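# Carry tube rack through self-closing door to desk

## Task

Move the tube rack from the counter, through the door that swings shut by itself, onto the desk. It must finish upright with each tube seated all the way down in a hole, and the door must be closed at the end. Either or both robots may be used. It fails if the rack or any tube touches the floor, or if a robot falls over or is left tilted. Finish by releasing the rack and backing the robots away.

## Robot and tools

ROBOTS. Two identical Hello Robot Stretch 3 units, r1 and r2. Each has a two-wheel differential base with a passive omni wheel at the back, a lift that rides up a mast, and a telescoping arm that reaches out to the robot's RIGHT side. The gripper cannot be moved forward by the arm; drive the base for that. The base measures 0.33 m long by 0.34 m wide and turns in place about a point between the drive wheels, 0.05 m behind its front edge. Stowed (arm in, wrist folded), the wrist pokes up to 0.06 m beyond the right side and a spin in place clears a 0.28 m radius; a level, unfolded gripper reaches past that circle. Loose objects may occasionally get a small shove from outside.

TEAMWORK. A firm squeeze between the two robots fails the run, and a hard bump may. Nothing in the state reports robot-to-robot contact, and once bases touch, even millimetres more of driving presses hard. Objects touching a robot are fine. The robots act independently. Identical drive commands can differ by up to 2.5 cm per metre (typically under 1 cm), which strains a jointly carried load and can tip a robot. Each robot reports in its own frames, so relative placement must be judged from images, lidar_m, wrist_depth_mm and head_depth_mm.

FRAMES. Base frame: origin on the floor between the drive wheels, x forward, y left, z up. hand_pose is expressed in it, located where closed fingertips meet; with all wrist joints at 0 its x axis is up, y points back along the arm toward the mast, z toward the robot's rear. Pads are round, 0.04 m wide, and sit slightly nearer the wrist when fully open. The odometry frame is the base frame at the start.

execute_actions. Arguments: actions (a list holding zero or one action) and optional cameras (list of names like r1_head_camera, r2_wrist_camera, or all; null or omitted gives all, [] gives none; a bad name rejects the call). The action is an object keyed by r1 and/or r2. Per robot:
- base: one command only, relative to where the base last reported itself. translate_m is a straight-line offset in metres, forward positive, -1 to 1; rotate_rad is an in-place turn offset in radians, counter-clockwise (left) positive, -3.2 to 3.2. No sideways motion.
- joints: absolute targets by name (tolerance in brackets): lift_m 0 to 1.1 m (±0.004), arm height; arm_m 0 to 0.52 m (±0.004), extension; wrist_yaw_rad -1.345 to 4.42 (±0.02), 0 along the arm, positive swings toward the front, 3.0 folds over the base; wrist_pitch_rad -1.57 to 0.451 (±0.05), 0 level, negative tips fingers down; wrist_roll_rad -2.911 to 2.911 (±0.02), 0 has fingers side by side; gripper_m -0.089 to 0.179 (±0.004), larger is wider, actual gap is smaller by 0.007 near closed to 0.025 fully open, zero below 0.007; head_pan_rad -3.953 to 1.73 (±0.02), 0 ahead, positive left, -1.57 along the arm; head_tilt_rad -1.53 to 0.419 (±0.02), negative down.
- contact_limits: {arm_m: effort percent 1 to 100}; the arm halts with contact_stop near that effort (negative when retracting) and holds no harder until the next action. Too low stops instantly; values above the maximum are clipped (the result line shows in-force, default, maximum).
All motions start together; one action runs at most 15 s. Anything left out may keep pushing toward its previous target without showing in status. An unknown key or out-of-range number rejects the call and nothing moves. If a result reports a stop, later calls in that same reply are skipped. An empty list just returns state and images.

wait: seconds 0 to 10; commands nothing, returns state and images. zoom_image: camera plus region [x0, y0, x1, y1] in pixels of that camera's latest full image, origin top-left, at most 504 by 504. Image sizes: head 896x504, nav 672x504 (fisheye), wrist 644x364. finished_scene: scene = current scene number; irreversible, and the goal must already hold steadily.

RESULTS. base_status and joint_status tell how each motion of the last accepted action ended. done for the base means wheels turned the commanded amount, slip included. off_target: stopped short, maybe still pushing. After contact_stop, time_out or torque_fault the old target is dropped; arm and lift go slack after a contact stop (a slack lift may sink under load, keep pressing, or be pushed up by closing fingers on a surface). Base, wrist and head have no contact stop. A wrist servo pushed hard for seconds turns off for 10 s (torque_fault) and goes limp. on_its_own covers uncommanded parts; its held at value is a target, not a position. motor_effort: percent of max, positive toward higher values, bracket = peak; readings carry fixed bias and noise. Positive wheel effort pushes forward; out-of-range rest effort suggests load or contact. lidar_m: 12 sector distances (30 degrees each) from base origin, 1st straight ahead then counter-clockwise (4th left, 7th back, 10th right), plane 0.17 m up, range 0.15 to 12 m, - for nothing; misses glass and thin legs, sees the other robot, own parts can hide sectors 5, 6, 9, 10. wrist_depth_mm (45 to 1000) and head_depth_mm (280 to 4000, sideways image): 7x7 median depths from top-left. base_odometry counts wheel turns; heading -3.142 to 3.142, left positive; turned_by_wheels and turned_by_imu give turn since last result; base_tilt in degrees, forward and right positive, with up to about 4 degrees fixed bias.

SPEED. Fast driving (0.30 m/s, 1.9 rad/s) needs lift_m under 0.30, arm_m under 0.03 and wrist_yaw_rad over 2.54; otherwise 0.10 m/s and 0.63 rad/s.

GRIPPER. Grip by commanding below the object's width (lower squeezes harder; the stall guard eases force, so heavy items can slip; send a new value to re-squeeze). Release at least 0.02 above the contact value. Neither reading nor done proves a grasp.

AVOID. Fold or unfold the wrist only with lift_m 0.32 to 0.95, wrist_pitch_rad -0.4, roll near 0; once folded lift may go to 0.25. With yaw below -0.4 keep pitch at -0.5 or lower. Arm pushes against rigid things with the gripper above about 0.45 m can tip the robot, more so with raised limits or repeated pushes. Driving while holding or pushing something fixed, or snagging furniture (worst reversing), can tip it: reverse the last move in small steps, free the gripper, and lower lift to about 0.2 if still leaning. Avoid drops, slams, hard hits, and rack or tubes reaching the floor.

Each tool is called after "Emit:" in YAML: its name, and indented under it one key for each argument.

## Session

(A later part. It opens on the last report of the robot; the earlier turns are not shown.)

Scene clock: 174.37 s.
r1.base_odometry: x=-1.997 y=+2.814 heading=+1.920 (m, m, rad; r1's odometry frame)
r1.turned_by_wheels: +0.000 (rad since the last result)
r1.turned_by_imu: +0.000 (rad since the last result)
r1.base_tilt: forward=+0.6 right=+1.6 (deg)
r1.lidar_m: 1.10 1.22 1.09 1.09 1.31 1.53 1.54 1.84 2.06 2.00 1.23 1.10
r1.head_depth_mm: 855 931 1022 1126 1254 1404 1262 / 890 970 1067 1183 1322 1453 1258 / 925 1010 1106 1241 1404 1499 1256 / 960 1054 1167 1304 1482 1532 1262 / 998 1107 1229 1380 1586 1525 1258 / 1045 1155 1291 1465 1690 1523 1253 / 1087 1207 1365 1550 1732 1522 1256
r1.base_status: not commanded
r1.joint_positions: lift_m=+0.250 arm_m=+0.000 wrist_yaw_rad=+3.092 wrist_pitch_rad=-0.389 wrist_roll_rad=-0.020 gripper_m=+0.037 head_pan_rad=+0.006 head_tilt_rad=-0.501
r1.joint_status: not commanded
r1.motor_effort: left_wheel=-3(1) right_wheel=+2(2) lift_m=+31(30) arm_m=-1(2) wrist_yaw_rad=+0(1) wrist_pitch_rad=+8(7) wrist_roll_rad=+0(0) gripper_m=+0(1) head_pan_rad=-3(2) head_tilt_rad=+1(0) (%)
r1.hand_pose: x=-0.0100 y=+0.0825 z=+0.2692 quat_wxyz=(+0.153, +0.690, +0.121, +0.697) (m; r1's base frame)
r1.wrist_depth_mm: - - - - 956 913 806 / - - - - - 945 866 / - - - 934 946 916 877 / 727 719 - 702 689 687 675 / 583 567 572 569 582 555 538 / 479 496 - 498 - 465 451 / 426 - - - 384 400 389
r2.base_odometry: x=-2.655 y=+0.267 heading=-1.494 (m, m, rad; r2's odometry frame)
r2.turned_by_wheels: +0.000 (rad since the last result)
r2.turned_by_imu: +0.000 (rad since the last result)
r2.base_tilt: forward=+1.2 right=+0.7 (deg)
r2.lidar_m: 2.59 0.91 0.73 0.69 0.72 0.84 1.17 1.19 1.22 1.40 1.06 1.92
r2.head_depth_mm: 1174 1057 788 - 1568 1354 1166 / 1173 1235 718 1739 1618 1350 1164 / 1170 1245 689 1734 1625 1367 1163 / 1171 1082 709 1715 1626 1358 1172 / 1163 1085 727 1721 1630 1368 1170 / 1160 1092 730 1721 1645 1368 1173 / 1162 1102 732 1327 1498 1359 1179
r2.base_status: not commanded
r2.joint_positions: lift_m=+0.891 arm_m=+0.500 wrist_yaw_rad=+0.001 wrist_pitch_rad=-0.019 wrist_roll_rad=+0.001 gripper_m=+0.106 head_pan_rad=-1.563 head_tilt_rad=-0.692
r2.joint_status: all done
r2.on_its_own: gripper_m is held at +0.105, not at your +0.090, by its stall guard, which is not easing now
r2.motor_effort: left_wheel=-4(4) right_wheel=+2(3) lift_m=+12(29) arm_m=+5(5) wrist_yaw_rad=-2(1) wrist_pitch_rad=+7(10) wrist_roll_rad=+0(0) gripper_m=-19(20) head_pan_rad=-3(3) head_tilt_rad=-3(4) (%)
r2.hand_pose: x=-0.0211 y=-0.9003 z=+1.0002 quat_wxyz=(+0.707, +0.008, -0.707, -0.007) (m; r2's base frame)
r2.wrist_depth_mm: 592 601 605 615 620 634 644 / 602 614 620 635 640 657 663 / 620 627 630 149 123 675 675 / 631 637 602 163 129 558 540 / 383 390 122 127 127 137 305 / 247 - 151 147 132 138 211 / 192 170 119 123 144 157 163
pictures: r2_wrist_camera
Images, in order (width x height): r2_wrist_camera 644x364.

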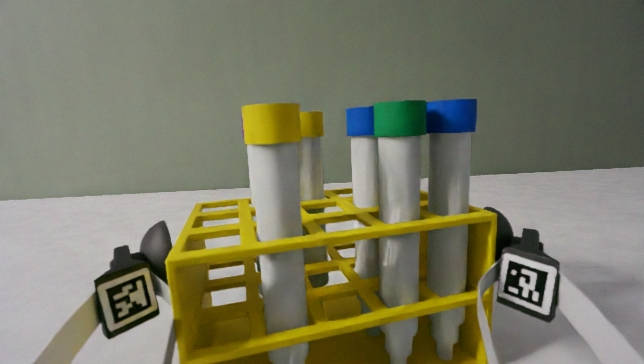

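Resting on the desk. Release and retract.

Emit:
execute_actions:
  actions:
    - {"r2":{"joints":{"gripper_m":0.179}}}
  cameras: []

Emit:
execute_actions:
  actions:
    - {"r2":{"joints":{"arm_m":0.15}}}
  cameras: ["r2_wrist_camera"]

Scene clock: 178.67 s.
r1.base_odometry: x=-1.997 y=+2.814 heading=+1.920 (m, m, rad; r1's odometry frame)
r1.turned_by_wheels: +0.000 (rad since the last result)
r1.turned_by_imu: +0.000 (rad since the last result)
r1.base_tilt: forward=+0.6 right=+1.6 (deg)
r1.lidar_m: 1.10 1.23 1.09 1.09 1.31 1.53 1.54 1.84 2.06 2.01 1.23 1.10
r1.head_depth_mm: 857 931 1019 1127 1253 1406 1260 / 889 972 1063 1178 1325 1450 1261 / 926 1010 1115 1239 1401 1508 1260 / 959 1056 1161 1311 1490 1529 1260 / 999 1101 1224 1386 1585 1527 1258 / 1044 1155 1288 1461 1691 1530 1257 / 1090 1209 1361 1562 1735 1525 1259
r1.base_status: not commanded
r1.joint_positions: lift_m=+0.250 arm_m=+0.000 wrist_yaw_rad=+3.092 wrist_pitch_rad=-0.389 wrist_roll_rad=-0.020 gripper_m=+0.037 head_pan_rad=+0.006 head_tilt_rad=-0.501
r1.joint_status: not commanded
r1.motor_effort: left_wheel=-2(1) right_wheel=+2(2) lift_m=+31(31) arm_m=-1(1) wrist_yaw_rad=+0(1) wrist_pitch_rad=+8(8) wrist_roll_rad=+0(0) gripper_m=+1(1) head_pan_rad=-2(2) head_tilt_rad=+0(1) (%)
r1.hand_pose: x=-0.0100 y=+0.0825 z=+0.2692 quat_wxyz=(+0.153, +0.690, +0.121, +0.697) (m; r1's base frame)
r1.wrist_depth_mm: - - - - 955 907 852 / - - - - - 922 899 / - - - 943 980 939 905 / 759 734 - 713 690 680 693 / 581 578 566 568 585 564 546 / 486 489 - 508 - 456 465 / 424 - - - 385 398 390
r2.base_odometry: x=-2.655 y=+0.267 heading=-1.494 (m, m, rad; r2's odometry frame)
r2.turned_by_wheels: +0.000 (rad since the last result)
r2.turned_by_imu: -0.001 (rad since the last result)
r2.base_tilt: forward=+1.2 right=+0.7 (deg)
r2.lidar_m: 2.59 0.91 0.73 0.70 0.72 0.84 1.16 1.20 1.23 1.40 1.06 1.91
r2.head_depth_mm: 1178 1062 785 - 1577 1360 1160 / 1169 1236 716 1738 1625 1351 1165 / 1171 1253 687 1730 1627 1360 1166 / 1174 1082 709 1739 1634 1365 1163 / 1164 1084 726 1727 1637 1367 1171 / 1172 1093 728 1719 1642 1374 1176 / 1161 1100 732 1330 1520 1350 1179
r2.base_status: not commanded
r2.joint_positions: lift_m=+0.891 arm_m=+0.500 wrist_yaw_rad=+0.001 wrist_pitch_rad=-0.019 wrist_roll_rad=+0.001 gripper_m=+0.179 head_pan_rad=-1.563 head_tilt_rad=-0.692
r2.joint_status: all done
r2.motor_effort: left_wheel=-4(4) right_wheel=+2(3) lift_m=+11(12) arm_m=+5(5) wrist_yaw_rad=-1(1) wrist_pitch_rad=+7(6) wrist_roll_rad=+0(0) gripper_m=+1(86) head_pan_rad=-3(3) head_tilt_rad=-4(4) (%)
r2.hand_pose: x=-0.0211 y=-0.9003 z=+1.0002 quat_wxyz=(+0.707, +0.008, -0.707, -0.007) (m; r2's base frame)
r2.wrist_depth_mm: 586 598 607 616 628 628 647 / 601 620 618 627 638 654 668 / 620 623 628 161 121 671 677 / 629 641 607 166 126 556 539 / 383 404 120 116 126 134 302 / 256 105 153 147 131 136 221 / - 169 120 122 141 156 158
pictures: none
No camera images: the call's "cameras" was empty. Leave "cameras" out to get every camera's image.

Scene clock: 182.47 s.
r1.base_odometry: x=-1.997 y=+2.814 heading=+1.920 (m, m, rad; r1's odometry frame)
r1.turned_by_wheels: +0.000 (rad since the last result)
r1.turned_by_imu: +0.000 (rad since the last result)
r1.base_tilt: forward=+0.6 right=+1.5 (deg)
r1.lidar_m: 1.10 1.22 1.09 1.09 1.31 1.53 1.54 1.84 2.06 2.00 1.23 1.10
r1.head_depth_mm: 857 933 1017 1125 1251 1405 1258 / 890 968 1065 1180 1321 1452 1261 / 928 1012 1113 1242 1401 1500 1261 / 956 1051 1162 1308 1476 1526 1257 / 998 1102 1219 1386 1586 1528 1260 / 1041 1150 1292 1461 1691 1530 1249 / 1091 1209 1359 1561 1731 1521 1259
r1.base_status: not commanded
r1.joint_positions: lift_m=+0.250 arm_m=+0.000 wrist_yaw_rad=+3.092 wrist_pitch_rad=-0.389 wrist_roll_rad=-0.020 gripper_m=+0.037 head_pan_rad=+0.006 head_tilt_rad=-0.501
r1.joint_status: not commanded
r1.motor_effort: left_wheel=-1(2) right_wheel=+2(2) lift_m=+31(30) arm_m=-1(2) wrist_yaw_rad=+0(1) wrist_pitch_rad=+7(7) wrist_roll_rad=+0(0) gripper_m=+0(0) head_pan_rad=-2(2) head_tilt_rad=+0(0) (%)
r1.hand_pose: x=-0.0100 y=+0.0825 z=+0.2692 quat_wxyz=(+0.153, +0.690, +0.121, +0.697) (m; r1's base frame)
r1.wrist_depth_mm: - - - - 936 885 837 / - - - - - 936 886 / - - - 949 932 938 874 / 723 740 - 702 698 691 670 / 580 579 573 559 569 562 564 / 490 492 - 500 - 460 451 / 430 - - - 385 398 397
r2.base_odometry: x=-2.655 y=+0.267 heading=-1.494 (m, m, rad; r2's odometry frame)
r2.turned_by_wheels: +0.000 (rad since the last result)
r2.turned_by_imu: +0.000 (rad since the last result)
r2.base_tilt: forward=+1.4 right=+0.8 (deg)
r2.lidar_m: 2.59 0.92 0.73 0.70 0.71 0.84 1.16 1.19 1.23 1.40 1.06 1.91
r2.head_depth_mm: 1176 1065 750 - - 1351 1165 / 1170 1065 755 - - 1357 1166 / 1173 861 757 - - 1358 1172 / 1172 949 727 1723 1626 1358 1167 / 1167 1086 763 1724 1628 1364 1173 / 1161 1099 731 1714 1640 1369 1173 / 1165 1102 733 1335 1513 1355 1177
r2.base_status: not commanded
r2.joint_positions: lift_m=+0.891 arm_m=+0.150 wrist_yaw_rad=+0.001 wrist_pitch_rad=-0.019 wrist_roll_rad=+0.001 gripper_m=+0.179 head_pan_rad=-1.563 head_tilt_rad=-0.692
r2.joint_status: all done
r2.motor_effort: left_wheel=-4(4) right_wheel=+3(2) lift_m=+12(12) arm_m=-6(9) wrist_yaw_rad=-1(2) wrist_pitch_rad=+7(6) wrist_roll_rad=+0(0) gripper_m=+0(1) head_pan_rad=-3(3) head_tilt_rad=-4(3) (%)
r2.hand_pose: x=-0.0211 y=-0.5511 z=+1.0002 quat_wxyz=(+0.707, +0.008, -0.707, -0.007) (m; r2's base frame)
r2.wrist_depth_mm: 890 909 917 932 948 946 971 / 920 933 935 964 962 - - / 938 957 954 981 - - - / 943 804 728 478 627 586 549 / 394 409 358 343 333 344 308 / 262 244 246 247 253 - 258 / 627 - - - - - -
pictures: r2_wrist_camera
Images, in order (width x height): r2_wrist_camera 644x364.

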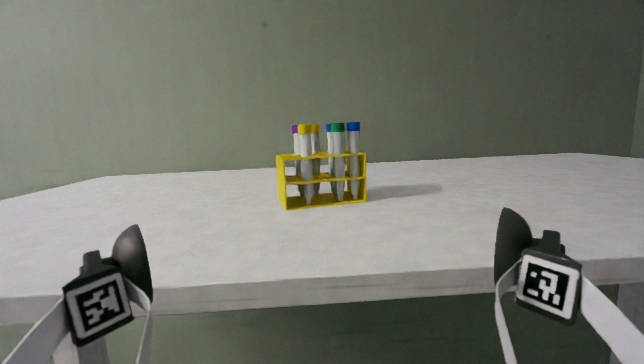

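Emit:
finished_scene:
  scene: 1

The scene is finished: the task was done.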